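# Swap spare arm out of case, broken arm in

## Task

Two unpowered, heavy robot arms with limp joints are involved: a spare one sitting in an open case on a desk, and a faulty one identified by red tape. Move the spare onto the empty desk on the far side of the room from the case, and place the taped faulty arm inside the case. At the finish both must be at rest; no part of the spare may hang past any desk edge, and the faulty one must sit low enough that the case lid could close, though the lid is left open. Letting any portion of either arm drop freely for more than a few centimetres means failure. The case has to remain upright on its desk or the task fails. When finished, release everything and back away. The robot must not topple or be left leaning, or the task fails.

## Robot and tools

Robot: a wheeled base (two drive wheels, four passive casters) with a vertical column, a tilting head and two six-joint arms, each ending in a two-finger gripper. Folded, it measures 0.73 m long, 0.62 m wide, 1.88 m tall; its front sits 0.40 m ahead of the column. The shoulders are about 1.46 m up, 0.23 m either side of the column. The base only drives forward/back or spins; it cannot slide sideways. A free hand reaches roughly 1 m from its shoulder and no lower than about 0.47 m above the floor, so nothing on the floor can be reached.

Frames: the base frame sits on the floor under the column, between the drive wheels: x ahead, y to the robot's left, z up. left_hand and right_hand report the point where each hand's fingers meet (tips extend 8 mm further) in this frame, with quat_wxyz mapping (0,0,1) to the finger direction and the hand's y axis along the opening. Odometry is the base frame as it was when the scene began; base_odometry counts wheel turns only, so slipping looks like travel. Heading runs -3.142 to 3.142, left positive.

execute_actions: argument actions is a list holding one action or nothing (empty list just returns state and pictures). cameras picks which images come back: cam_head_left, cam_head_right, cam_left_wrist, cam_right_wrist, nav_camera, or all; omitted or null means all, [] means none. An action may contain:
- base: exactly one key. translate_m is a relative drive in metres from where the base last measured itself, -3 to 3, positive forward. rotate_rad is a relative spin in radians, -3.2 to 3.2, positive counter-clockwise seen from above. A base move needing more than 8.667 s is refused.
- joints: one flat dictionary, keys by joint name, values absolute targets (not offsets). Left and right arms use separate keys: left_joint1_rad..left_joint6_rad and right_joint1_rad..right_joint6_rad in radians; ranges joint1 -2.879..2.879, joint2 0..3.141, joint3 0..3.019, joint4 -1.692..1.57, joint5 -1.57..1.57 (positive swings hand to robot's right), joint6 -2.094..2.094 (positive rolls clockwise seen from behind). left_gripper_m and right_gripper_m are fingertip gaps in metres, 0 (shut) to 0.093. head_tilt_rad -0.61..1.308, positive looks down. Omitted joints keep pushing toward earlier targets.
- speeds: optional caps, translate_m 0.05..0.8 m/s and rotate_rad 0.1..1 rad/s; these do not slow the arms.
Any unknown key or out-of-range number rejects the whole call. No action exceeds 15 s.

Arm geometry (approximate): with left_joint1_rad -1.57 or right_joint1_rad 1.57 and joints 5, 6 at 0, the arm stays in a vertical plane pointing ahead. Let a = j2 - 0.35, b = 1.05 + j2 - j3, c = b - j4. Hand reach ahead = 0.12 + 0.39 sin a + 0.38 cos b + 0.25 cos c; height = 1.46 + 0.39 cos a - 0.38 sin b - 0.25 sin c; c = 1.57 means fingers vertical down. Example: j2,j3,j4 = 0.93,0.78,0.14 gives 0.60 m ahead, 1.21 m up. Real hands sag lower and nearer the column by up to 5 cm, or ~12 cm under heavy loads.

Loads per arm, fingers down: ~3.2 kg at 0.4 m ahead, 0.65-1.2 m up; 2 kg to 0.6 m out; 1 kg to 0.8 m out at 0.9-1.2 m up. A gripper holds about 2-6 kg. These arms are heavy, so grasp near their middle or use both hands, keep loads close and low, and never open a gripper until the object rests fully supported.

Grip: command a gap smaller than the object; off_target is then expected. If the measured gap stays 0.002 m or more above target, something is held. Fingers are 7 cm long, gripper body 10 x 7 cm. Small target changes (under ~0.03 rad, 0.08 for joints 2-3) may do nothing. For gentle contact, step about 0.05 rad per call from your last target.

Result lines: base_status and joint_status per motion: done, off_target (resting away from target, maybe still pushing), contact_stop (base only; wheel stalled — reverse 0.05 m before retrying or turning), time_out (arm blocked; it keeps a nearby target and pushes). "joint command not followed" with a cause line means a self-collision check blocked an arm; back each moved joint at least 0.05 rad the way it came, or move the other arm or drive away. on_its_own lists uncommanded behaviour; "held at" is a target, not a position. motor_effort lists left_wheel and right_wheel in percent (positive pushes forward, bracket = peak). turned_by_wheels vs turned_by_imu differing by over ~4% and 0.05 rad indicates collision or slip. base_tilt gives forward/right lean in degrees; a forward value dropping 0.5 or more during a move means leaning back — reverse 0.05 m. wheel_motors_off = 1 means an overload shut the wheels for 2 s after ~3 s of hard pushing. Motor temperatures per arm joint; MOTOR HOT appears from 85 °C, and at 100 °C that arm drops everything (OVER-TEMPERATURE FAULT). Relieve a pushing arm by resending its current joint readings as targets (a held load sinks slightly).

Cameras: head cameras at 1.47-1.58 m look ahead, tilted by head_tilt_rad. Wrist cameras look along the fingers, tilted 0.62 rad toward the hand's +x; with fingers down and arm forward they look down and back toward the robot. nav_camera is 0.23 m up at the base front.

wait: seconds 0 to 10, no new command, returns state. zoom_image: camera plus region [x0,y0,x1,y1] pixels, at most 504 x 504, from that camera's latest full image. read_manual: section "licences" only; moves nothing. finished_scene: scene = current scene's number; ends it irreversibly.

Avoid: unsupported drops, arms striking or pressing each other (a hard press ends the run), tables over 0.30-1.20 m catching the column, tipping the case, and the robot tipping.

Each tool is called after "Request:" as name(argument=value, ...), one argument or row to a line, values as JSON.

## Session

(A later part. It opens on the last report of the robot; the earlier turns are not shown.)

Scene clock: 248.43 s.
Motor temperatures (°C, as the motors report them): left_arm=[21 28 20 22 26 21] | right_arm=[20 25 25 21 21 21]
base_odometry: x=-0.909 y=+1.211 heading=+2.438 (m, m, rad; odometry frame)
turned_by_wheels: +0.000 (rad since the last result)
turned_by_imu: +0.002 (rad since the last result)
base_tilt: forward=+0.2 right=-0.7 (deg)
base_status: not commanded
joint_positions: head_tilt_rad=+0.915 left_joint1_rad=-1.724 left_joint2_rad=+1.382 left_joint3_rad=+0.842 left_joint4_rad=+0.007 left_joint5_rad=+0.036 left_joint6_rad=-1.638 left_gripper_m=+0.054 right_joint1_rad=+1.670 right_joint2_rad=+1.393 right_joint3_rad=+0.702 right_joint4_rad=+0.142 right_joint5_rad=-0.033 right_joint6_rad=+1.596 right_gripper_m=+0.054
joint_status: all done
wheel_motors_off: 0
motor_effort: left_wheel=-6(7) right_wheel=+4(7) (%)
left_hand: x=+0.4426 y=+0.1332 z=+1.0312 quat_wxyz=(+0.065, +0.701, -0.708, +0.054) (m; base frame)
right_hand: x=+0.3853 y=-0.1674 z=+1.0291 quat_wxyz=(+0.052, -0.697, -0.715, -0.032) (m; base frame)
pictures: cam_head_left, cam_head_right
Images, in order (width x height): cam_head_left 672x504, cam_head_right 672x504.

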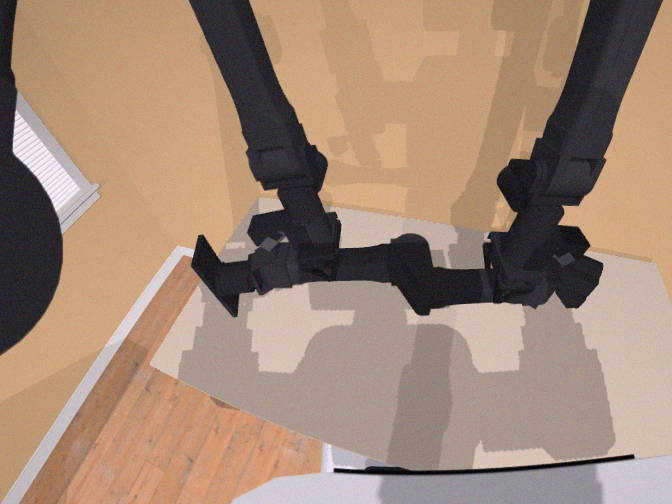

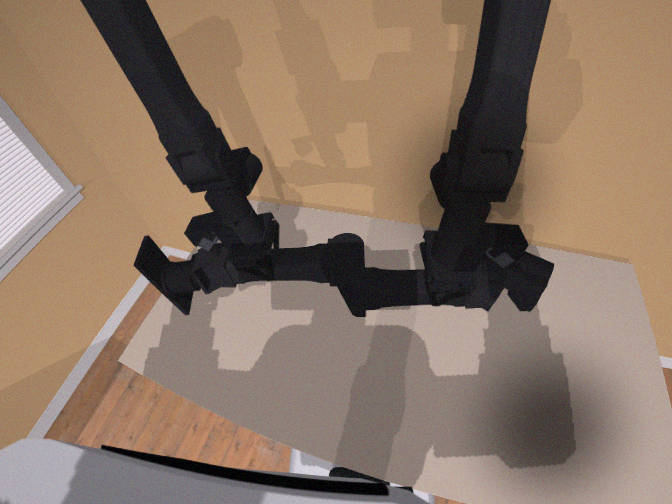

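Request:
execute_actions(
  actions=[
    {"base":{"rotate_rad":-0.33},"speeds":{"rotate_rad":0.25},"joints":{"left_joint5_rad":0.2,"right_joint5_rad":0.12,"left_joint2_rad":1.5,"left_joint3_rad":0.88,"left_joint4_rad":0.15,"head_tilt_rad":1.1}},
  ],
  cameras=["cam_head_left"],
)

Request:
execute_actions(
  actions=[
    {"joints":{"left_joint5_rad":0.27,"right_joint5_rad":0.22,"left_joint2_rad":1.74,"left_joint3_rad":1.06,"left_joint4_rad":0.26,"right_joint2_rad":1.4,"right_joint3_rad":0.71,"right_joint4_rad":0.23}},
  ],
  cameras=["cam_head_left","cam_head_right"],
)

Scene clock: 259.80 s.
Motor temperatures (°C, as the motors report them): left_arm=[21 28 20 22 25 22] | right_arm=[20 26 25 21 20 21]
base_odometry: x=-0.909 y=+1.211 heading=+2.110 (m, m, rad; odometry frame)
turned_by_wheels: -0.328 (rad since the last result)
turned_by_imu: -0.319 (rad since the last result)
base_tilt: forward=+0.1 right=-0.6 (deg)
base_status: done
joint_positions: head_tilt_rad=+1.099 left_joint1_rad=-1.719 left_joint2_rad=+1.588 left_joint3_rad=+0.912 left_joint4_rad=+0.153 left_joint5_rad=+0.195 left_joint6_rad=-1.662 left_gripper_m=+0.054 right_joint1_rad=+1.667 right_joint2_rad=+1.397 right_joint3_rad=+0.695 right_joint4_rad=+0.136 right_joint5_rad=+0.109 right_joint6_rad=+1.576 right_gripper_m=+0.054
joint_status: all done
wheel_motors_off: 0
motor_effort: left_wheel=+0(55) right_wheel=+0(43) (%)
left_hand: x=+0.4244 y=+0.1020 z=+0.9705 quat_wxyz=(+0.121, +0.704, -0.692, +0.106) (m; base frame)
right_hand: x=+0.3791 y=-0.1940 z=+1.0274 quat_wxyz=(+0.005, -0.690, -0.723, +0.024) (m; base frame)
pictures: cam_head_left
Images, in order (width x height): cam_head_left 672x504.

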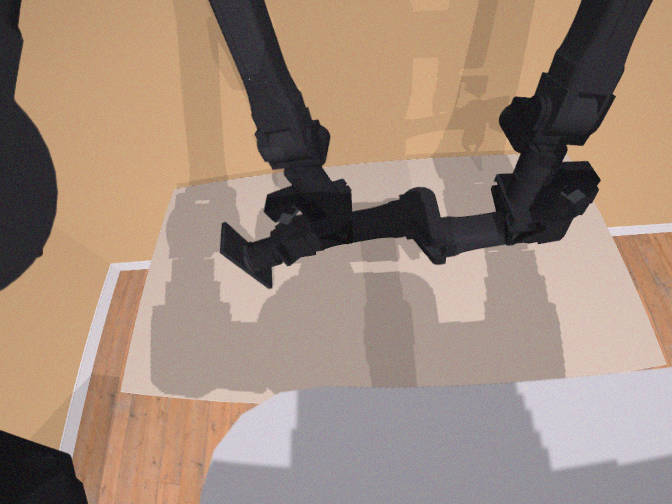

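Scene clock: 260.77 s.
Motor temperatures (°C, as the motors report them): left_arm=[21 28 20 22 25 22] | right_arm=[20 26 25 21 20 21]
base_odometry: x=-0.909 y=+1.211 heading=+2.110 (m, m, rad; odometry frame)
turned_by_wheels: +0.000 (rad since the last result)
turned_by_imu: +0.000 (rad since the last result)
base_tilt: forward=+0.1 right=-0.5 (deg)
base_status: not commanded
joint_positions: head_tilt_rad=+1.099 left_joint1_rad=-1.721 left_joint2_rad=+1.815 left_joint3_rad=+1.092 left_joint4_rad=+0.250 left_joint5_rad=+0.261 left_joint6_rad=-1.658 left_gripper_m=+0.054 right_joint1_rad=+1.670 right_joint2_rad=+1.497 right_joint3_rad=+0.741 right_joint4_rad=+0.224 right_joint5_rad=+0.192 right_joint6_rad=+1.585 right_gripper_m=+0.054
joint_status: all done
wheel_motors_off: 0
motor_effort: left_wheel=+5(6) right_wheel=-2(2) (%)
left_hand: x=+0.4361 y=+0.0790 z=+0.8937 quat_wxyz=(+0.130, +0.696, -0.691, +0.147) (m; base frame)
right_hand: x=+0.3855 y=-0.2037 z=+0.9982 quat_wxyz=(-0.037, -0.693, -0.719, +0.038) (m; base frame)
pictures: cam_head_left, cam_head_right
Images, in order (width x height): cam_head_left 672x504, cam_head_right 672x504.

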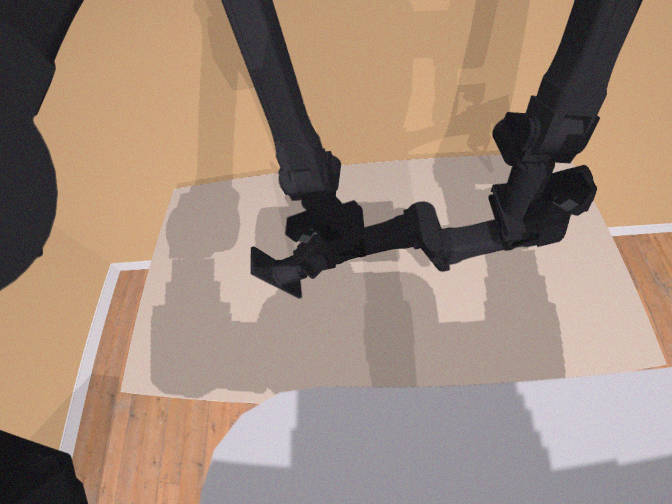

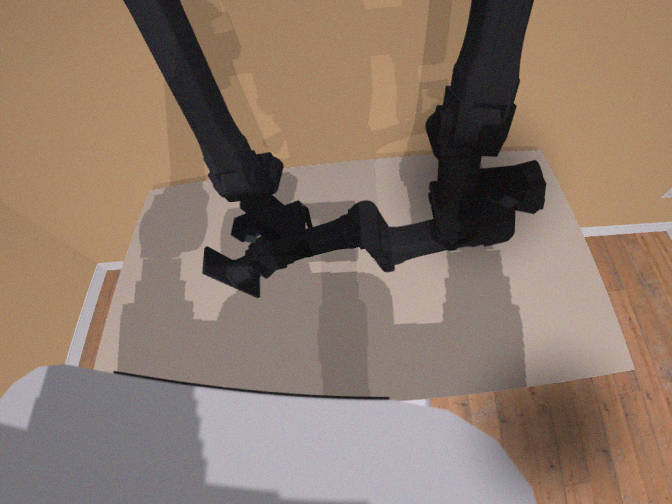

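Request:
execute_actions(
  actions=[
    {"joints":{"left_joint2_rad":1.84,"left_joint3_rad":1.14,"right_joint2_rad":1.52,"right_joint3_rad":0.745,"right_joint4_rad":0.32}},
  ],
  cameras=[],
)

Request:
execute_actions(
  actions=[
    {"base":{"rotate_rad":0.2},"speeds":{"rotate_rad":0.12},"joints":{"right_joint2_rad":1.6,"right_joint3_rad":0.78,"right_joint4_rad":0.37}},
  ],
  cameras=["cam_head_left","cam_head_right"],
)

Request:
zoom_image(
  camera="cam_head_right",
  region=[350,120,650,330],
)

Scene clock: 266.30 s.
Motor temperatures (°C, as the motors report them): left_arm=[21 27 20 22 25 22] | right_arm=[20 26 25 21 20 21]
base_odometry: x=-0.909 y=+1.211 heading=+2.110 (m, m, rad; odometry frame)
turned_by_wheels: +0.000 (rad since the last result)
turned_by_imu: +0.002 (rad since the last result)
base_tilt: forward=+0.1 right=-0.7 (deg)
base_status: not commanded
joint_positions: head_tilt_rad=+1.099 left_joint1_rad=-1.721 left_joint2_rad=+1.862 left_joint3_rad=+1.135 left_joint4_rad=+0.235 left_joint5_rad=+0.259 left_joint6_rad=-1.631 left_gripper_m=+0.054 right_joint1_rad=+1.653 right_joint2_rad=+1.623 right_joint3_rad=+0.791 right_joint4_rad=+0.304 right_joint5_rad=+0.190 right_joint6_rad=+1.596 right_gripper_m=+0.054
joint_status: all done
wheel_motors_off: 0
motor_effort: left_wheel=+5(6) right_wheel=-2(2) (%)
left_hand: x=+0.4312 y=+0.0774 z=+0.8755 quat_wxyz=(+0.133, +0.687, -0.700, +0.141) (m; base frame)
right_hand: x=+0.3758 y=-0.2105 z=+0.9603 quat_wxyz=(-0.042, -0.700, -0.712, +0.042) (m; base frame)
pictures: none
No camera images: the call's "cameras" was empty. Leave "cameras" out to get every camera's image.

Scene clock: 268.53 s.
Motor temperatures (°C, as the motors report them): left_arm=[21 27 20 22 25 22] | right_arm=[20 26 25 21 20 21]
base_odometry: x=-0.909 y=+1.211 heading=+2.308 (m, m, rad; odometry frame)
turned_by_wheels: +0.198 (rad since the last result)
turned_by_imu: +0.195 (rad since the last result)
base_tilt: forward=+0.1 right=-0.7 (deg)
base_status: done
joint_positions: head_tilt_rad=+1.099 left_joint1_rad=-1.718 left_joint2_rad=+1.877 left_joint3_rad=+1.147 left_joint4_rad=+0.237 left_joint5_rad=+0.245 left_joint6_rad=-1.621 left_gripper_m=+0.054 right_joint1_rad=+1.653 right_joint2_rad=+1.683 right_joint3_rad=+0.820 right_joint4_rad=+0.344 right_joint5_rad=+0.187 right_joint6_rad=+1.600 right_gripper_m=+0.054
joint_status: all done
wheel_motors_off: 0
motor_effort: left_wheel=+0(52) right_wheel=+1(51) (%)
left_hand: x=+0.4303 y=+0.0813 z=+0.8688 quat_wxyz=(+0.127, +0.686, -0.704, +0.135) (m; base frame)
right_hand: x=+0.3727 y=-0.2090 z=+0.9417 quat_wxyz=(-0.045, -0.702, -0.710, +0.037) (m; base frame)
pictures: cam_head_left, cam_head_right
Images, in order (width x height): cam_head_left 672x504, cam_head_right 672x504.

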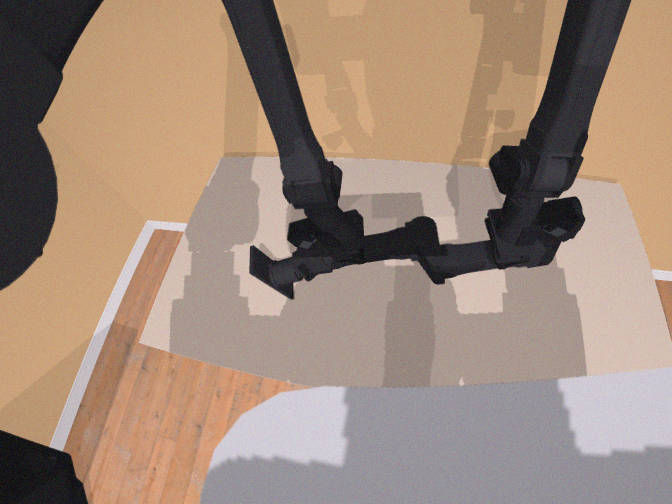

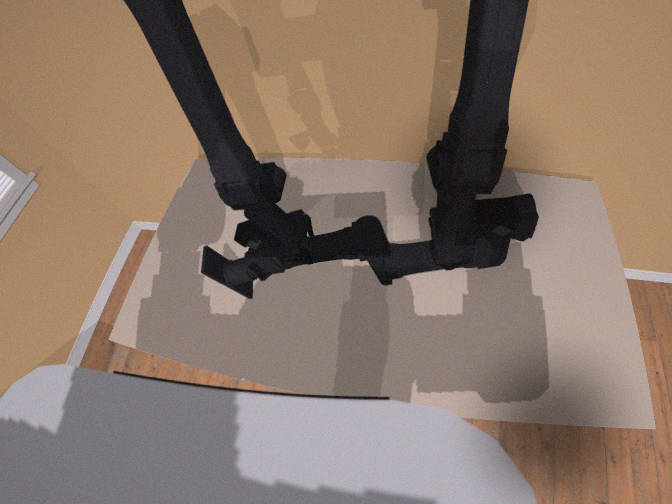

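Region (350, 120, 650, 330) of cam_head_right's 672x504 image, scaled by 1.680, with more detail than that image has; it fills the top 353 rows of this view, and the rest is white.

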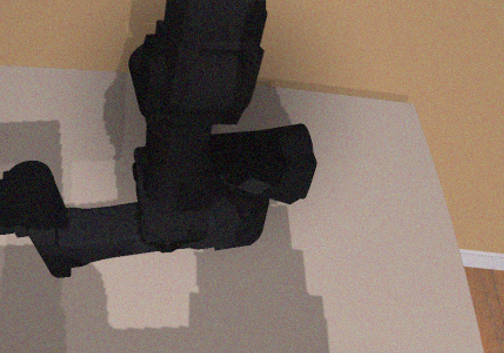

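Request:
execute_actions(
  actions=[
    {"joints":{"left_joint1_rad":-1.64,"right_joint1_rad":1.58,"left_joint2_rad":1.8,"left_joint3_rad":1.12,"left_joint5_rad":0.18,"right_joint5_rad":0.1,"right_joint2_rad":1.68,"right_joint3_rad":0.84,"right_joint4_rad":0.39}},
  ],
  cameras=["cam_head_left","cam_head_right"],
)

Request:
zoom_image(
  camera="cam_head_right",
  region=[350,120,650,330],
)

Scene clock: 276.07 s.
Motor temperatures (°C, as the motors report them): left_arm=[21 27 20 22 25 22] | right_arm=[20 26 26 21 21 21]
base_odometry: x=-0.909 y=+1.211 heading=+2.308 (m, m, rad; odometry frame)
turned_by_wheels: +0.000 (rad since the last result)
turned_by_imu: +0.002 (rad since the last result)
base_tilt: forward=+0.1 right=-0.6 (deg)
base_status: not commanded
joint_positions: head_tilt_rad=+1.099 left_joint1_rad=-1.694 left_joint2_rad=+1.880 left_joint3_rad=+1.143 left_joint4_rad=+0.240 left_joint5_rad=+0.186 left_joint6_rad=-1.621 left_gripper_m=+0.054 right_joint1_rad=+1.642 right_joint2_rad=+1.770 right_joint3_rad=+0.893 right_joint4_rad=+0.369 right_joint5_rad=+0.066 right_joint6_rad=+1.579 right_gripper_m=+0.054
joint_status: left_joint1_rad time_out (moved +0.024 of +0.078); right_joint1_rad time_out (moved -0.010 of -0.073); right_joint5_rad time_out (moved -0.121 of -0.087); the others done
wheel_motors_off: 0
on_its_own: left_joint1_rad reads -1.694 and still pushes toward -1.640 since a time_out; right_joint1_rad reads +1.642 and still pushes toward +1.580 since a time_out; right_joint5_rad reads +0.066 and still pushes toward +0.100 since a time_out
motor_effort: left_wheel=-3(3) right_wheel=+4(4) (%)
left_hand: x=+0.4297 y=+0.1076 z=+0.8623 quat_wxyz=(+0.098, +0.695, -0.704, +0.108) (m; base frame)
right_hand: x=+0.3760 y=-0.1923 z=+0.9094 quat_wxyz=(-0.007, -0.698, -0.716, -0.005) (m; base frame)
pictures: cam_head_left, cam_head_right
Images, in order (width x height): cam_head_left 672x504, cam_head_right 672x504.

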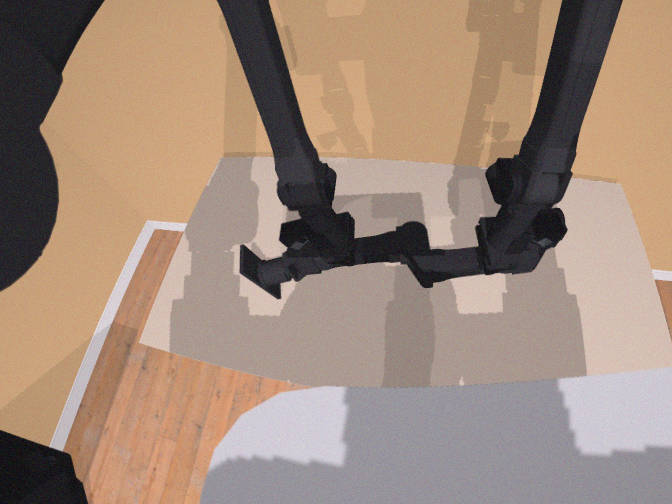

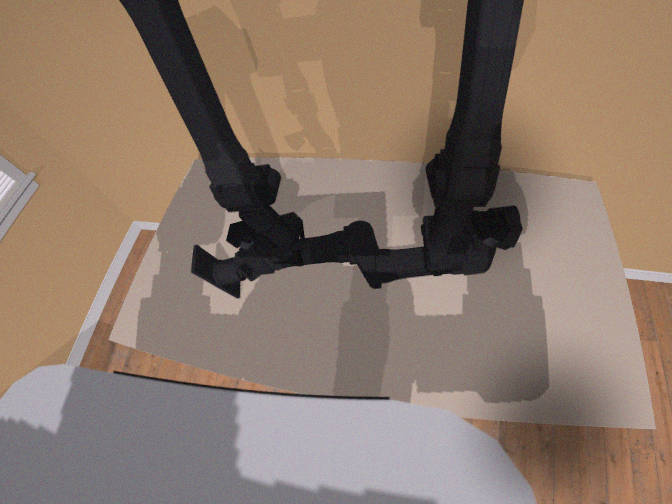

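Region (350, 120, 650, 330) of cam_head_right's 672x504 image, scaled by 1.680, with more detail than that image has; it fills the top 353 rows of this view, and the rest is white.

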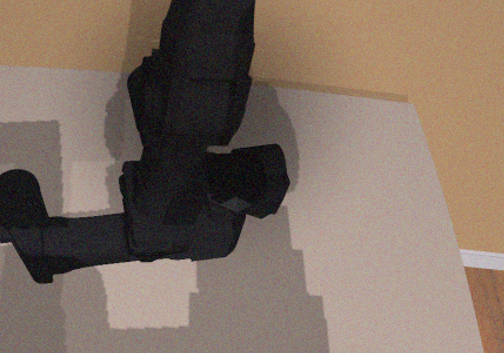

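Request:
execute_actions(
  actions=[
    {"joints":{"left_joint1_rad":-1.62,"right_joint1_rad":1.56,"left_joint5_rad":0.12,"right_joint5_rad":0.04,"right_joint2_rad":1.78,"right_joint3_rad":0.93,"right_joint4_rad":0.41,"head_tilt_rad":1.3}},
  ],
  cameras=["cam_head_left","cam_head_right","cam_right_wrist"],
)

Request:
zoom_image(
  camera="cam_head_left",
  region=[370,100,670,310],
)

Scene clock: 282.17 s.
Motor temperatures (°C, as the motors report them): left_arm=[21 27 20 22 25 22] | right_arm=[20 26 26 21 21 21]
base_odometry: x=-0.909 y=+1.211 heading=+2.308 (m, m, rad; odometry frame)
turned_by_wheels: +0.000 (rad since the last result)
turned_by_imu: +0.002 (rad since the last result)
base_tilt: forward=+0.2 right=-0.6 (deg)
base_status: not commanded
joint_positions: head_tilt_rad=+1.296 left_joint1_rad=-1.689 left_joint2_rad=+1.885 left_joint3_rad=+1.153 left_joint4_rad=+0.255 left_joint5_rad=+0.138 left_joint6_rad=-1.619 left_gripper_m=+0.054 right_joint1_rad=+1.638 right_joint2_rad=+1.811 right_joint3_rad=+0.936 right_joint4_rad=+0.391 right_joint5_rad=+0.006 right_joint6_rad=+1.571 right_gripper_m=+0.054
joint_status: left_joint1_rad time_out (moved +0.005 of +0.074); right_joint1_rad time_out (moved -0.004 of -0.082); right_joint5_rad time_out (moved -0.060 of -0.026); the others done
wheel_motors_off: 0
on_its_own: left_joint1_rad reads -1.689 and still pushes toward -1.620 since a time_out; right_joint1_rad reads +1.638 and still pushes toward +1.560 since a time_out; right_joint5_rad reads +0.006 and still pushes toward +0.040 since a time_out
motor_effort: left_wheel=-2(4) right_wheel=+4(5) (%)
left_hand: x=+0.4371 y=+0.1183 z=+0.8575 quat_wxyz=(+0.072, +0.698, -0.706, +0.099) (m; base frame)
right_hand: x=+0.3838 y=-0.1835 z=+0.8937 quat_wxyz=(+0.005, -0.695, -0.718, -0.032) (m; base frame)
pictures: cam_head_left, cam_head_right, cam_right_wrist
Images, in order (width x height): cam_head_left 672x504, cam_head_right 672x504, cam_right_wrist 672x504.

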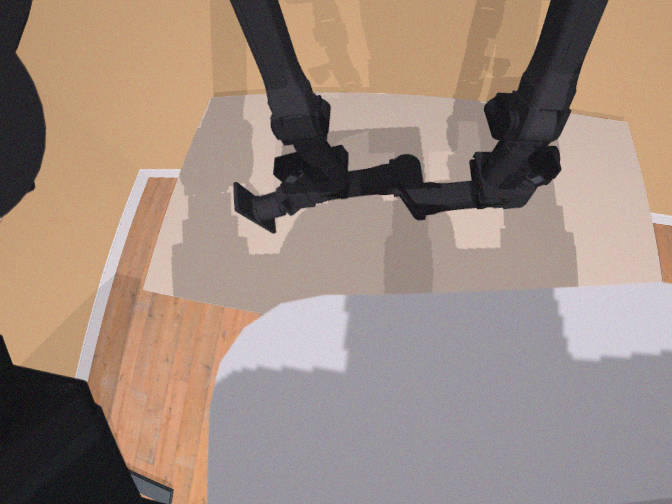

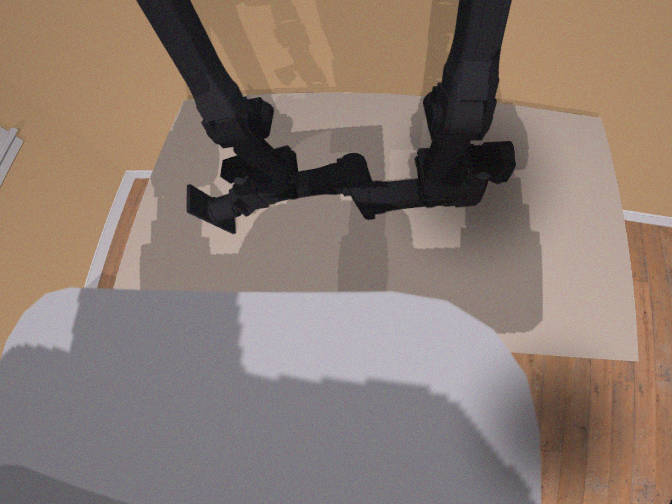

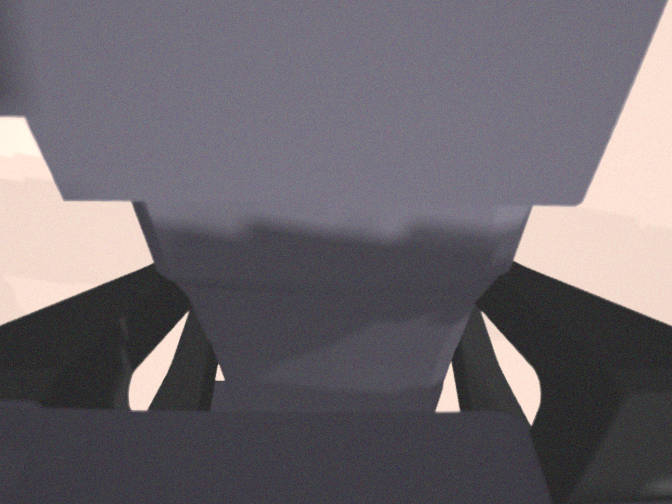

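Region (370, 100, 670, 310) of cam_head_left's 672x504 image, scaled by 1.680, with more detail than that image has; it fills the top 353 rows of this view, and the rest is white.

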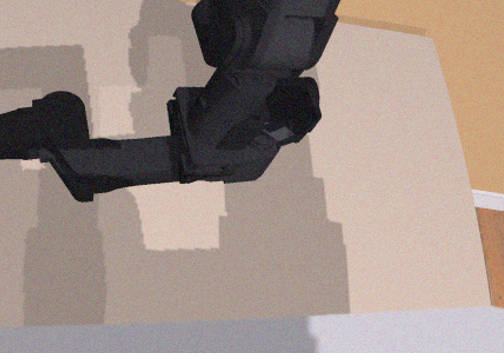

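Request:
execute_actions(
  actions=[
    {"base":{"rotate_rad":-0.2},"speeds":{"rotate_rad":0.12},"joints":{"left_joint1_rad":-1.76,"right_joint1_rad":1.7,"left_joint5_rad":0.12,"right_joint5_rad":0.02}},
  ],
  cameras=["cam_head_left","cam_head_right"],
)

Request:
zoom_image(
  camera="cam_head_left",
  region=[370,100,670,310],
)

Scene clock: 300.90 s.
Motor temperatures (°C, as the motors report them): left_arm=[21 28 20 22 25 21] | right_arm=[20 26 25 21 22 21]
base_odometry: x=-0.909 y=+1.211 heading=+2.110 (m, m, rad; odometry frame)
turned_by_wheels: -0.198 (rad since the last result)
turned_by_imu: -0.192 (rad since the last result)
base_tilt: forward=+0.2 right=-0.6 (deg)
base_status: done
joint_positions: head_tilt_rad=+1.297 left_joint1_rad=-1.693 left_joint2_rad=+1.886 left_joint3_rad=+1.153 left_joint4_rad=+0.256 left_joint5_rad=+0.085 left_joint6_rad=-1.619 left_gripper_m=+0.054 right_joint1_rad=+1.665 right_joint2_rad=+1.827 right_joint3_rad=+0.951 right_joint4_rad=+0.391 right_joint5_rad=+0.031 right_joint6_rad=+1.586 right_gripper_m=+0.054
joint_status: left_joint1_rad time_out (moved -0.004 of -0.071); left_joint5_rad time_out (moved -0.053 of -0.018); the others done
wheel_motors_off: 0
on_its_own: left_joint1_rad reads -1.693 and still pushes toward -1.760 since a time_out; left_joint5_rad reads +0.085 and still pushes toward +0.120 since a time_out
motor_effort: left_wheel=+0(51) right_wheel=+0(43) (%)
left_hand: x=+0.4372 y=+0.1242 z=+0.8557 quat_wxyz=(+0.054, +0.699, -0.708, +0.082) (m; base frame)
right_hand: x=+0.3832 y=-0.1703 z=+0.8887 quat_wxyz=(+0.005, -0.696, -0.717, -0.032) (m; base frame)
pictures: cam_head_left, cam_head_right
Images, in order (width x height): cam_head_left 672x504, cam_head_right 672x504.

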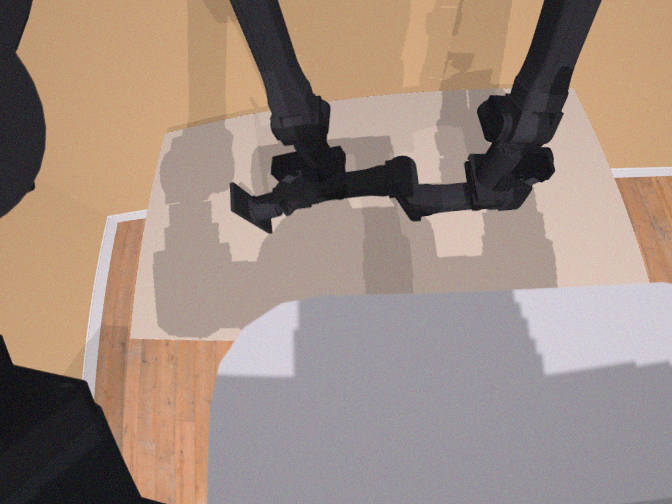

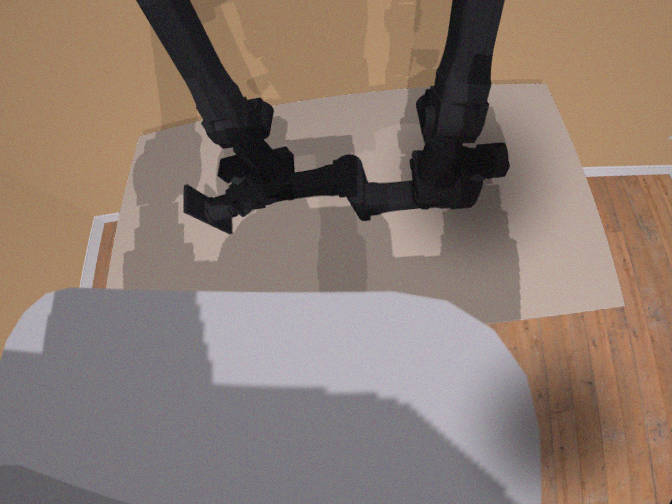

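Region (370, 100, 670, 310) of cam_head_left's 672x504 image, scaled by 1.680, with more detail than that image has; it fills the top 353 rows of this view, and the rest is white.

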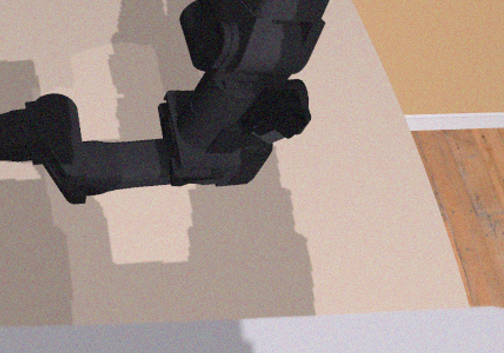

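Request:
execute_actions(
  actions=[
    {"joints":{"left_joint1_rad":-1.71,"right_joint1_rad":1.66,"left_joint5_rad":0.05,"right_joint5_rad":0.0,"left_joint2_rad":1.4,"left_joint3_rad":0.9,"left_joint4_rad":0.05,"right_joint2_rad":1.4,"right_joint3_rad":0.8,"right_joint4_rad":0.15}},
  ],
  cameras=[],
)

Request:
execute_actions(
  actions=[
    {"base":{"translate_m":-0.12},"speeds":{"translate_m":0.1},"joints":{"left_joint2_rad":1.33,"left_joint3_rad":1.22,"left_joint4_rad":-0.31,"right_joint2_rad":1.25,"right_joint3_rad":1.047,"right_joint4_rad":-0.22,"head_tilt_rad":0.9}},
  ],
  cameras=["cam_head_left","cam_head_right"],
)

Request:
zoom_image(
  camera="cam_head_left",
  region=[350,130,650,380],
)

Scene clock: 315.33 s.
Motor temperatures (°C, as the motors report them): left_arm=[21 28 20 22 26 21] | right_arm=[20 26 25 21 21 21]
base_odometry: x=-0.909 y=+1.211 heading=+2.110 (m, m, rad; odometry frame)
turned_by_wheels: +0.000 (rad since the last result)
turned_by_imu: +0.002 (rad since the last result)
base_tilt: forward=+0.1 right=-0.7 (deg)
base_status: not commanded
joint_positions: head_tilt_rad=+1.297 left_joint1_rad=-1.700 left_joint2_rad=+1.498 left_joint3_rad=+0.917 left_joint4_rad=+0.048 left_joint5_rad=+0.046 left_joint6_rad=-1.654 left_gripper_m=+0.054 right_joint1_rad=+1.678 right_joint2_rad=+1.501 right_joint3_rad=+0.809 right_joint4_rad=+0.153 right_joint5_rad=-0.005 right_joint6_rad=+1.562 right_gripper_m=+0.054
joint_status: all done
wheel_motors_off: 0
motor_effort: left_wheel=+5(10) right_wheel=-3(4) (%)
left_hand: x=+0.4480 y=+0.1400 z=+0.9910 quat_wxyz=(+0.062, +0.711, -0.699, +0.049) (m; base frame)
right_hand: x=+0.4064 y=-0.1635 z=+0.9922 quat_wxyz=(+0.040, -0.683, -0.728, -0.029) (m; base frame)
pictures: none
No camera images: the call's "cameras" was empty. Leave "cameras" out to get every camera's image.

Scene clock: 317.67 s.
Motor temperatures (°C, as the motors report them): left_arm=[21 29 20 22 25 21] | right_arm=[20 27 25 21 20 21]
base_odometry: x=-0.848 y=+1.108 heading=+2.109 (m, m, rad; odometry frame)
turned_by_wheels: -0.001 (rad since the last result)
turned_by_imu: -0.001 (rad since the last result)
base_tilt: forward=+0.2 right=-0.7 (deg)
base_status: done
joint_positions: head_tilt_rad=+0.915 left_joint1_rad=-1.704 left_joint2_rad=+1.456 left_joint3_rad=+1.186 left_joint4_rad=-0.314 left_joint5_rad=+0.052 left_joint6_rad=-1.640 left_gripper_m=+0.054 right_joint1_rad=+1.668 right_joint2_rad=+1.393 right_joint3_rad=+1.019 right_joint4_rad=-0.213 right_joint5_rad=-0.002 right_joint6_rad=+1.584 right_gripper_m=+0.054
joint_status: right_joint2_rad time_out (moved -0.108 of -0.251); the others done
wheel_motors_off: 0
on_its_own: right_joint2_rad reads +1.393 and still pushes toward +1.250 since a time_out
motor_effort: left_wheel=-2(44) right_wheel=+1(69) (%)
left_hand: x=+0.5464 y=+0.1333 z=+1.0184 quat_wxyz=(+0.081, +0.704, -0.704, +0.034) (m; base frame)
right_hand: x=+0.4970 y=-0.1688 z=+1.0281 quat_wxyz=(+0.052, -0.693, -0.719, -0.007) (m; base frame)
pictures: cam_head_left, cam_head_right
Images, in order (width x height): cam_head_left 672x504, cam_head_right 672x504.

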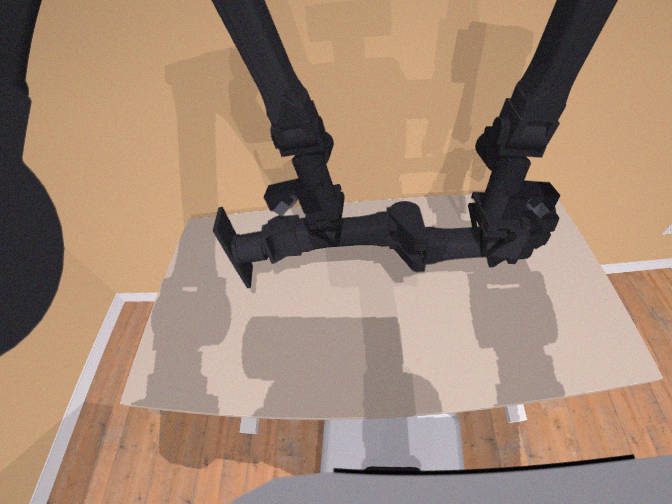

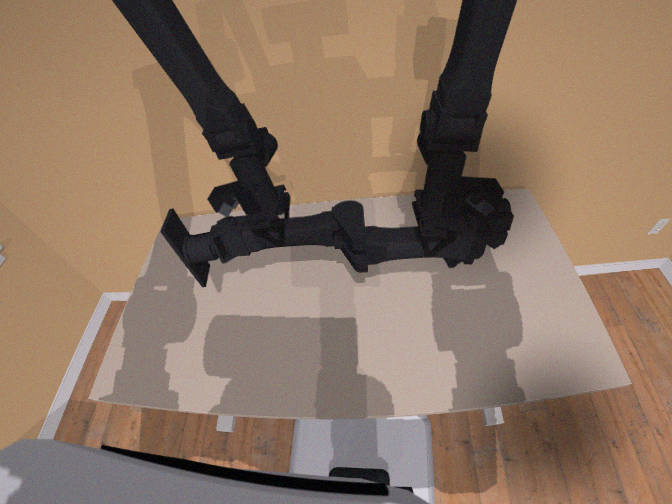

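Region (350, 130, 650, 380) of cam_head_left's 672x504 image, scaled by 1.680, with more detail than that image has.

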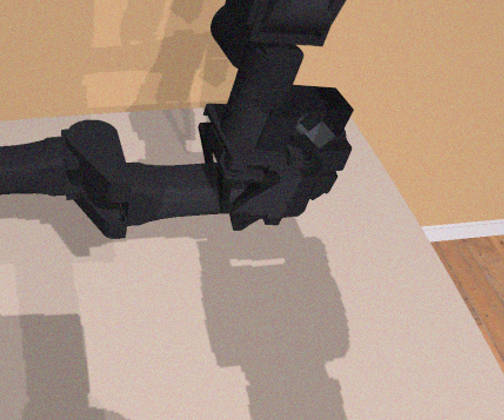

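Request:
execute_actions(
  actions=[
    {"base":{"translate_m":0.09},"speeds":{"translate_m":0.1},"joints":{"left_joint2_rad":1.5,"left_joint3_rad":1.31,"left_joint4_rad":-0.22,"right_joint2_rad":1.5,"right_joint3_rad":1.16,"right_joint4_rad":-0.1,"head_tilt_rad":1.0}},
  ],
  cameras=["cam_head_left"],
)

Request:
execute_actions(
  actions=[
    {"base":{"translate_m":-0.05},"speeds":{"translate_m":0.05},"joints":{"left_joint2_rad":1.62,"left_joint3_rad":1.39,"left_joint4_rad":-0.17,"right_joint2_rad":1.63,"right_joint3_rad":1.25,"right_joint4_rad":-0.04}},
  ],
  cameras=["cam_head_left","cam_head_right"],
)

Request:
zoom_image(
  camera="cam_head_left",
  region=[350,100,650,350],
)

Scene clock: 334.07 s.
Motor temperatures (°C, as the motors report them): left_arm=[21 30 20 22 24 22] | right_arm=[20 29 25 21 20 21]
base_odometry: x=-0.894 y=+1.185 heading=+2.109 (m, m, rad; odometry frame)
turned_by_wheels: +0.000 (rad since the last result)
turned_by_imu: +0.002 (rad since the last result)
base_tilt: forward=+0.1 right=-0.6 (deg)
base_status: done
joint_positions: head_tilt_rad=+1.000 left_joint1_rad=-1.701 left_joint2_rad=+1.637 left_joint3_rad=+1.294 left_joint4_rad=-0.218 left_joint5_rad=+0.031 left_joint6_rad=-1.638 left_gripper_m=+0.054 right_joint1_rad=+1.653 right_joint2_rad=+1.617 right_joint3_rad=+1.150 right_joint4_rad=-0.099 right_joint5_rad=-0.006 right_joint6_rad=+1.571 right_gripper_m=+0.054
joint_status: all done
wheel_motors_off: 0
motor_effort: left_wheel=+2(71) right_wheel=+1(29) (%)
left_hand: x=+0.5496 y=+0.1305 z=+0.9466 quat_wxyz=(+0.065, +0.705, -0.705, +0.035) (m; base frame)
right_hand: x=+0.5013 y=-0.1704 z=+0.9447 quat_wxyz=(+0.042, -0.691, -0.721, -0.012) (m; base frame)
pictures: cam_head_left
Images, in order (width x height): cam_head_left 672x504.

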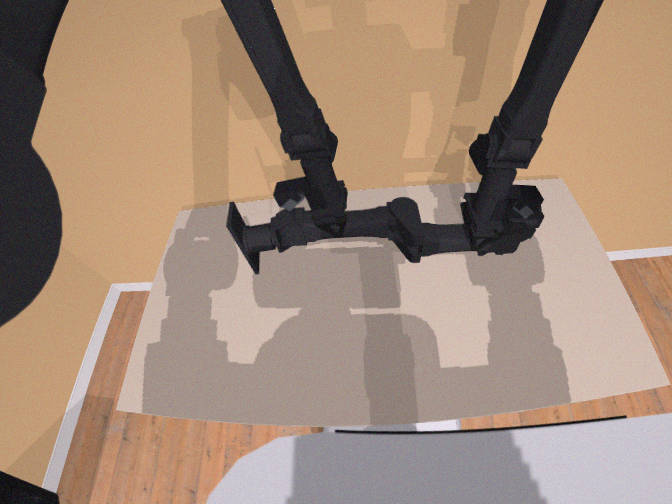

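Scene clock: 335.67 s.
Motor temperatures (°C, as the motors report them): left_arm=[21 31 20 22 24 22] | right_arm=[20 29 25 21 20 21]
base_odometry: x=-0.868 y=+1.142 heading=+2.108 (m, m, rad; odometry frame)
turned_by_wheels: -0.001 (rad since the last result)
turned_by_imu: -0.001 (rad since the last result)
base_tilt: forward=+0.1 right=-0.7 (deg)
base_status: done
joint_positions: head_tilt_rad=+1.001 left_joint1_rad=-1.693 left_joint2_rad=+1.748 left_joint3_rad=+1.379 left_joint4_rad=-0.163 left_joint5_rad=+0.039 left_joint6_rad=-1.637 left_gripper_m=+0.054 right_joint1_rad=+1.652 right_joint2_rad=+1.721 right_joint3_rad=+1.230 right_joint4_rad=-0.043 right_joint5_rad=+0.006 right_joint6_rad=+1.565 right_gripper_m=+0.054
joint_status: all done
wheel_motors_off: 0
motor_effort: left_wheel=-1(47) right_wheel=+0(52) (%)
left_hand: x=+0.5568 y=+0.1298 z=+0.9032 quat_wxyz=(+0.056, +0.707, -0.704, +0.046) (m; base frame)
right_hand: x=+0.5103 y=-0.1703 z=+0.9054 quat_wxyz=(+0.026, -0.690, -0.723, -0.019) (m; base frame)
pictures: cam_head_left, cam_head_right
Images, in order (width x height): cam_head_left 672x504, cam_head_right 672x504.

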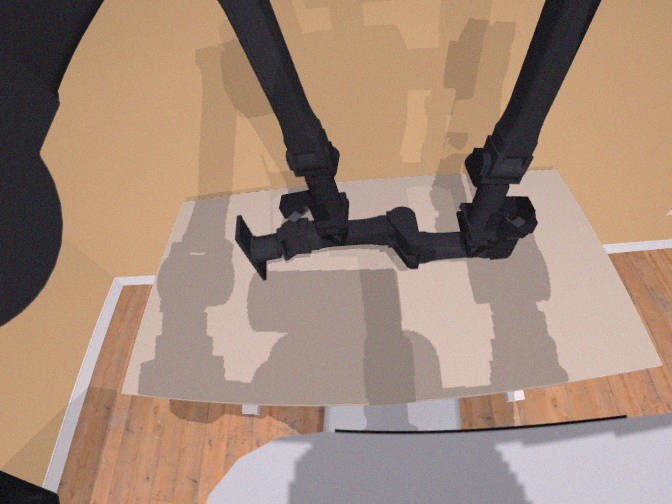

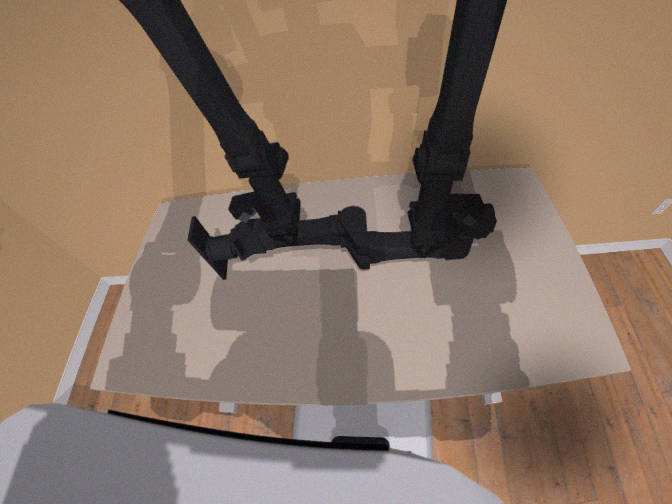

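Region (350, 100, 650, 350) of cam_head_left's 672x504 image, scaled by 1.680, with more detail than that image has.

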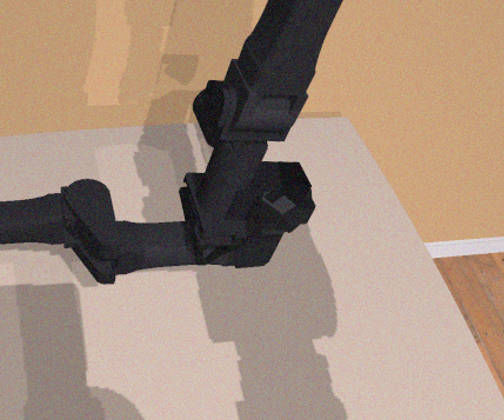

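Request:
execute_actions(
  actions=[
    {"base":{"translate_m":-0.07},"speeds":{"translate_m":0.05},"joints":{"left_joint2_rad":1.7,"left_joint3_rad":1.46,"left_joint4_rad":-0.16,"right_joint2_rad":1.71,"right_joint3_rad":1.32,"right_joint4_rad":-0.03}},
  ],
  cameras=["cam_head_left"],
)

Request:
execute_actions(
  actions=[
    {"base":{"translate_m":-0.04},"speeds":{"translate_m":0.05},"joints":{"left_joint2_rad":1.78,"left_joint3_rad":1.53,"right_joint2_rad":1.8,"right_joint3_rad":1.4}},
  ],
  cameras=["cam_head_left","cam_head_right","cam_right_wrist"],
)

Scene clock: 341.67 s.
Motor temperatures (°C, as the motors report them): left_arm=[21 31 20 22 24 22] | right_arm=[20 29 25 21 20 21]
base_odometry: x=-0.832 y=+1.082 heading=+2.107 (m, m, rad; odometry frame)
turned_by_wheels: -0.001 (rad since the last result)
turned_by_imu: +0.001 (rad since the last result)
base_tilt: forward=+0.2 right=-0.6 (deg)
base_status: done
joint_positions: head_tilt_rad=+1.001 left_joint1_rad=-1.689 left_joint2_rad=+1.831 left_joint3_rad=+1.449 left_joint4_rad=-0.156 left_joint5_rad=+0.028 left_joint6_rad=-1.635 left_gripper_m=+0.054 right_joint1_rad=+1.651 right_joint2_rad=+1.799 right_joint3_rad=+1.295 right_joint4_rad=-0.043 right_joint5_rad=+0.000 right_joint6_rad=+1.567 right_gripper_m=+0.054
joint_status: all done
wheel_motors_off: 0
motor_effort: left_wheel=+0(64) right_wheel=+1(38) (%)
left_hand: x=+0.5546 y=+0.1310 z=+0.8703 quat_wxyz=(+0.053, +0.707, -0.704, +0.039) (m; base frame)
right_hand: x=+0.5068 y=-0.1677 z=+0.8758 quat_wxyz=(+0.032, -0.691, -0.722, -0.016) (m; base frame)
pictures: cam_head_left
Images, in order (width x height): cam_head_left 672x504.

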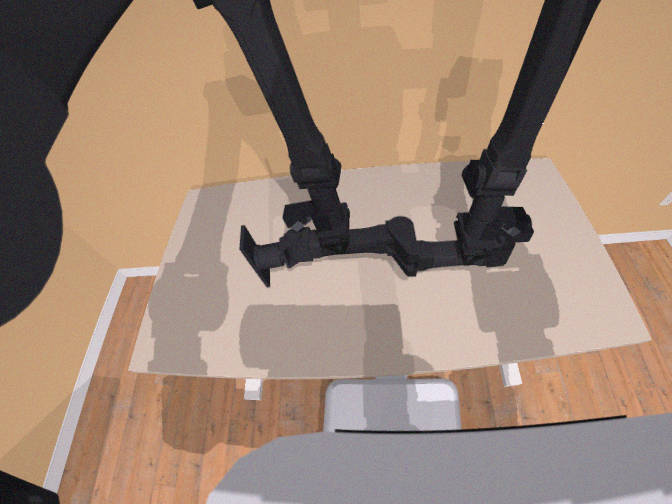

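Scene clock: 343.00 s.
Motor temperatures (°C, as the motors report them): left_arm=[21 31 20 22 24 22] | right_arm=[20 29 25 21 20 21]
base_odometry: x=-0.812 y=+1.048 heading=+2.106 (m, m, rad; odometry frame)
turned_by_wheels: -0.001 (rad since the last result)
turned_by_imu: -0.001 (rad since the last result)
base_tilt: forward=+0.1 right=-0.5 (deg)
base_status: done
joint_positions: head_tilt_rad=+1.001 left_joint1_rad=-1.685 left_joint2_rad=+1.908 left_joint3_rad=+1.521 left_joint4_rad=-0.152 left_joint5_rad=+0.025 left_joint6_rad=-1.637 left_gripper_m=+0.054 right_joint1_rad=+1.649 right_joint2_rad=+1.891 right_joint3_rad=+1.383 right_joint4_rad=-0.037 right_joint5_rad=-0.001 right_joint6_rad=+1.562 right_gripper_m=+0.054
joint_status: all done
wheel_motors_off: 0
motor_effort: left_wheel=+0(44) right_wheel=+1(38) (%)
left_hand: x=+0.5539 y=+0.1321 z=+0.8402 quat_wxyz=(+0.050, +0.709, -0.703, +0.036) (m; base frame)
right_hand: x=+0.5079 y=-0.1666 z=+0.8403 quat_wxyz=(+0.032, -0.689, -0.724, -0.017) (m; base frame)
pictures: cam_head_left, cam_head_right, cam_right_wrist
Images, in order (width x height): cam_head_left 672x504, cam_head_right 672x504, cam_right_wrist 672x504.

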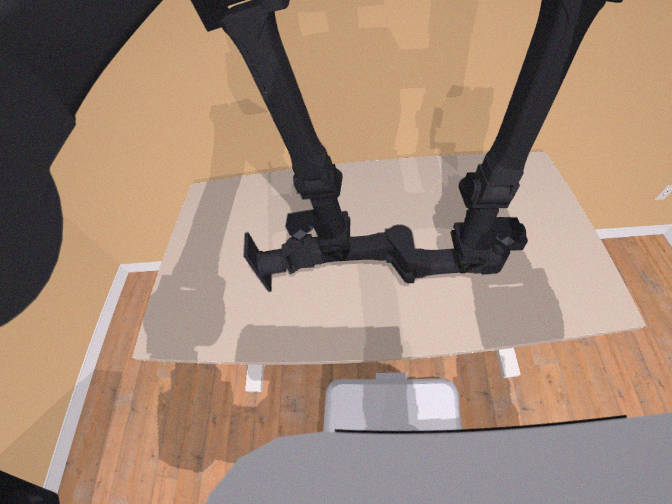

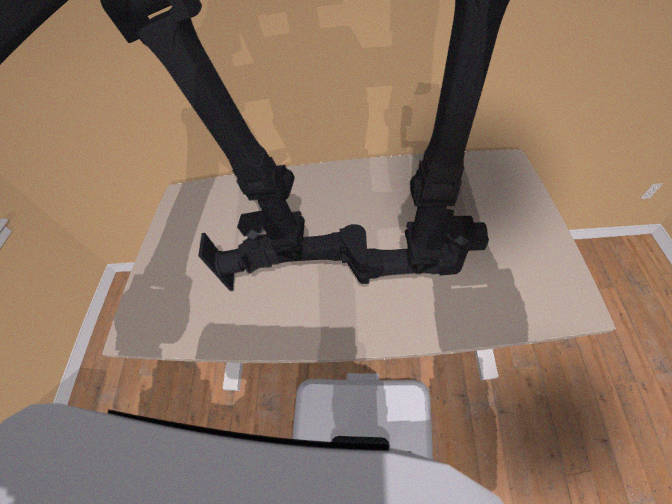

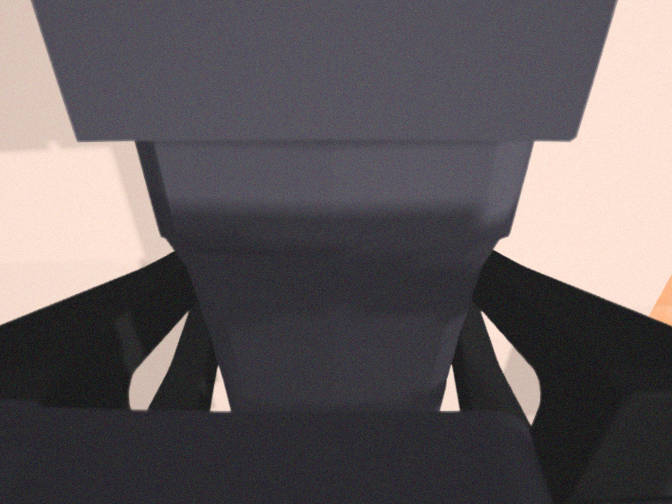

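Request:
execute_actions(
  actions=[
    {"base":{"translate_m":-0.02},"speeds":{"translate_m":0.05},"joints":{"left_joint2_rad":1.86,"left_joint3_rad":1.6,"right_joint2_rad":1.89,"right_joint3_rad":1.48}},
  ],
  cameras=[],
)

Request:
execute_actions(
  actions=[
    {"joints":{"left_joint2_rad":1.94,"left_joint3_rad":1.63,"right_joint2_rad":1.98,"right_joint3_rad":1.53}},
  ],
  cameras=["cam_head_left","cam_head_right"],
)

Request:
zoom_image(
  camera="cam_head_left",
  region=[220,130,620,380],
)

Scene clock: 349.70 s.
Motor temperatures (°C, as the motors report them): left_arm=[21 31 20 22 25 22] | right_arm=[20 29 25 21 20 21]
base_odometry: x=-0.802 y=+1.030 heading=+2.104 (m, m, rad; odometry frame)
turned_by_wheels: -0.001 (rad since the last result)
turned_by_imu: +0.001 (rad since the last result)
base_tilt: forward=+0.2 right=-0.7 (deg)
base_status: done
joint_positions: head_tilt_rad=+1.001 left_joint1_rad=-1.683 left_joint2_rad=+1.962 left_joint3_rad=+1.593 left_joint4_rad=-0.155 left_joint5_rad=+0.022 left_joint6_rad=-1.629 left_gripper_m=+0.054 right_joint1_rad=+1.647 right_joint2_rad=+1.962 right_joint3_rad=+1.467 right_joint4_rad=-0.036 right_joint5_rad=+0.001 right_joint6_rad=+1.565 right_gripper_m=+0.054
joint_status: all done
wheel_motors_off: 0
motor_effort: left_wheel=-1(41) right_wheel=+1(39) (%)
left_hand: x=+0.5638 y=+0.1313 z=+0.8202 quat_wxyz=(+0.044, +0.706, -0.705, +0.040) (m; base frame)
right_hand: x=+0.5164 y=-0.1663 z=+0.8132 quat_wxyz=(+0.025, -0.691, -0.722, -0.021) (m; base frame)
pictures: none
No camera images: the call's "cameras" was empty. Leave "cameras" out to get every camera's image.

Scene clock: 350.50 s.
Motor temperatures (°C, as the motors report them): left_arm=[21 31 20 22 25 22] | right_arm=[20 29 25 21 20 21]
base_odometry: x=-0.802 y=+1.030 heading=+2.104 (m, m, rad; odometry frame)
turned_by_wheels: +0.000 (rad since the last result)
turned_by_imu: +0.000 (rad since the last result)
base_tilt: forward=+0.2 right=-0.7 (deg)
base_status: not commanded
joint_positions: head_tilt_rad=+1.001 left_joint1_rad=-1.683 left_joint2_rad=+2.009 left_joint3_rad=+1.621 left_joint4_rad=-0.167 left_joint5_rad=+0.027 left_joint6_rad=-1.613 left_gripper_m=+0.054 right_joint1_rad=+1.644 right_joint2_rad=+2.060 right_joint3_rad=+1.532 right_joint4_rad=-0.029 right_joint5_rad=-0.002 right_joint6_rad=+1.582 right_gripper_m=+0.054
joint_status: all done
wheel_motors_off: 0
motor_effort: left_wheel=-2(2) right_wheel=+2(2) (%)
left_hand: x=+0.5481 y=+0.1295 z=+0.8017 quat_wxyz=(+0.055, +0.700, -0.711, +0.031) (m; base frame)
right_hand: x=+0.4933 y=-0.1666 z=+0.7754 quat_wxyz=(+0.035, -0.697, -0.716, -0.011) (m; base frame)
pictures: cam_head_left, cam_head_right
Images, in order (width x height): cam_head_left 672x504, cam_head_right 672x504.

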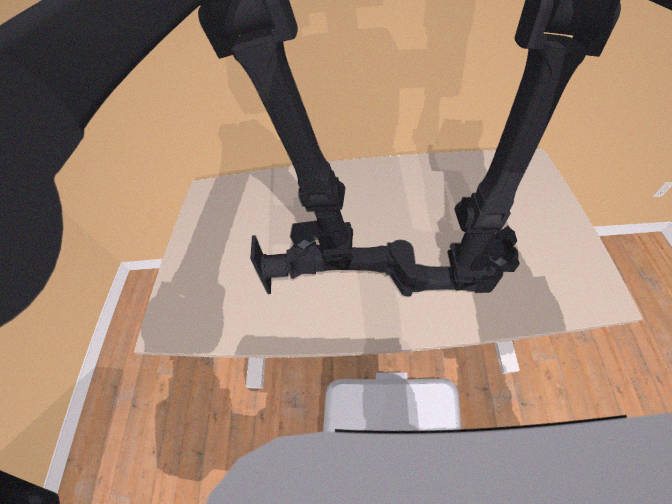

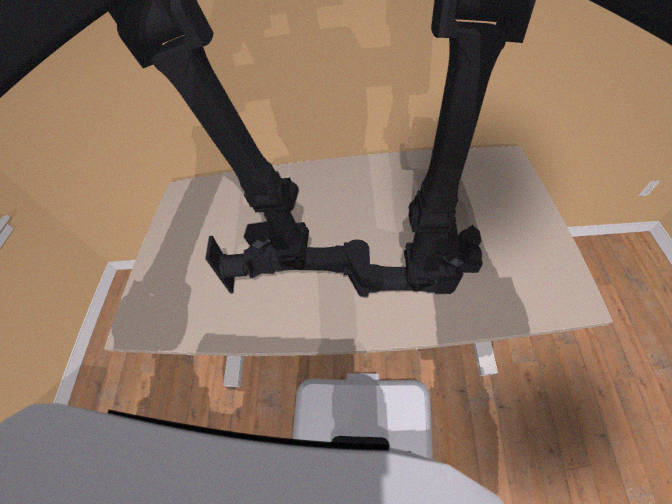

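Region (220, 130, 620, 380) of cam_head_left's 672x504 image, scaled by 1.260, with more detail than that image has; it fills the top 315 rows of this view, and the rest is white.

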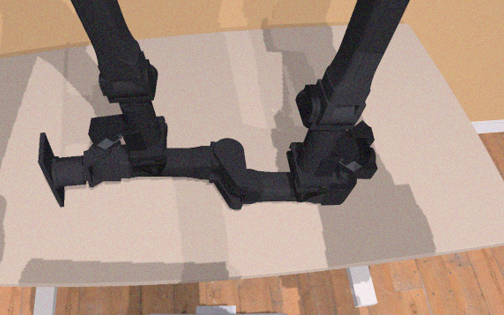

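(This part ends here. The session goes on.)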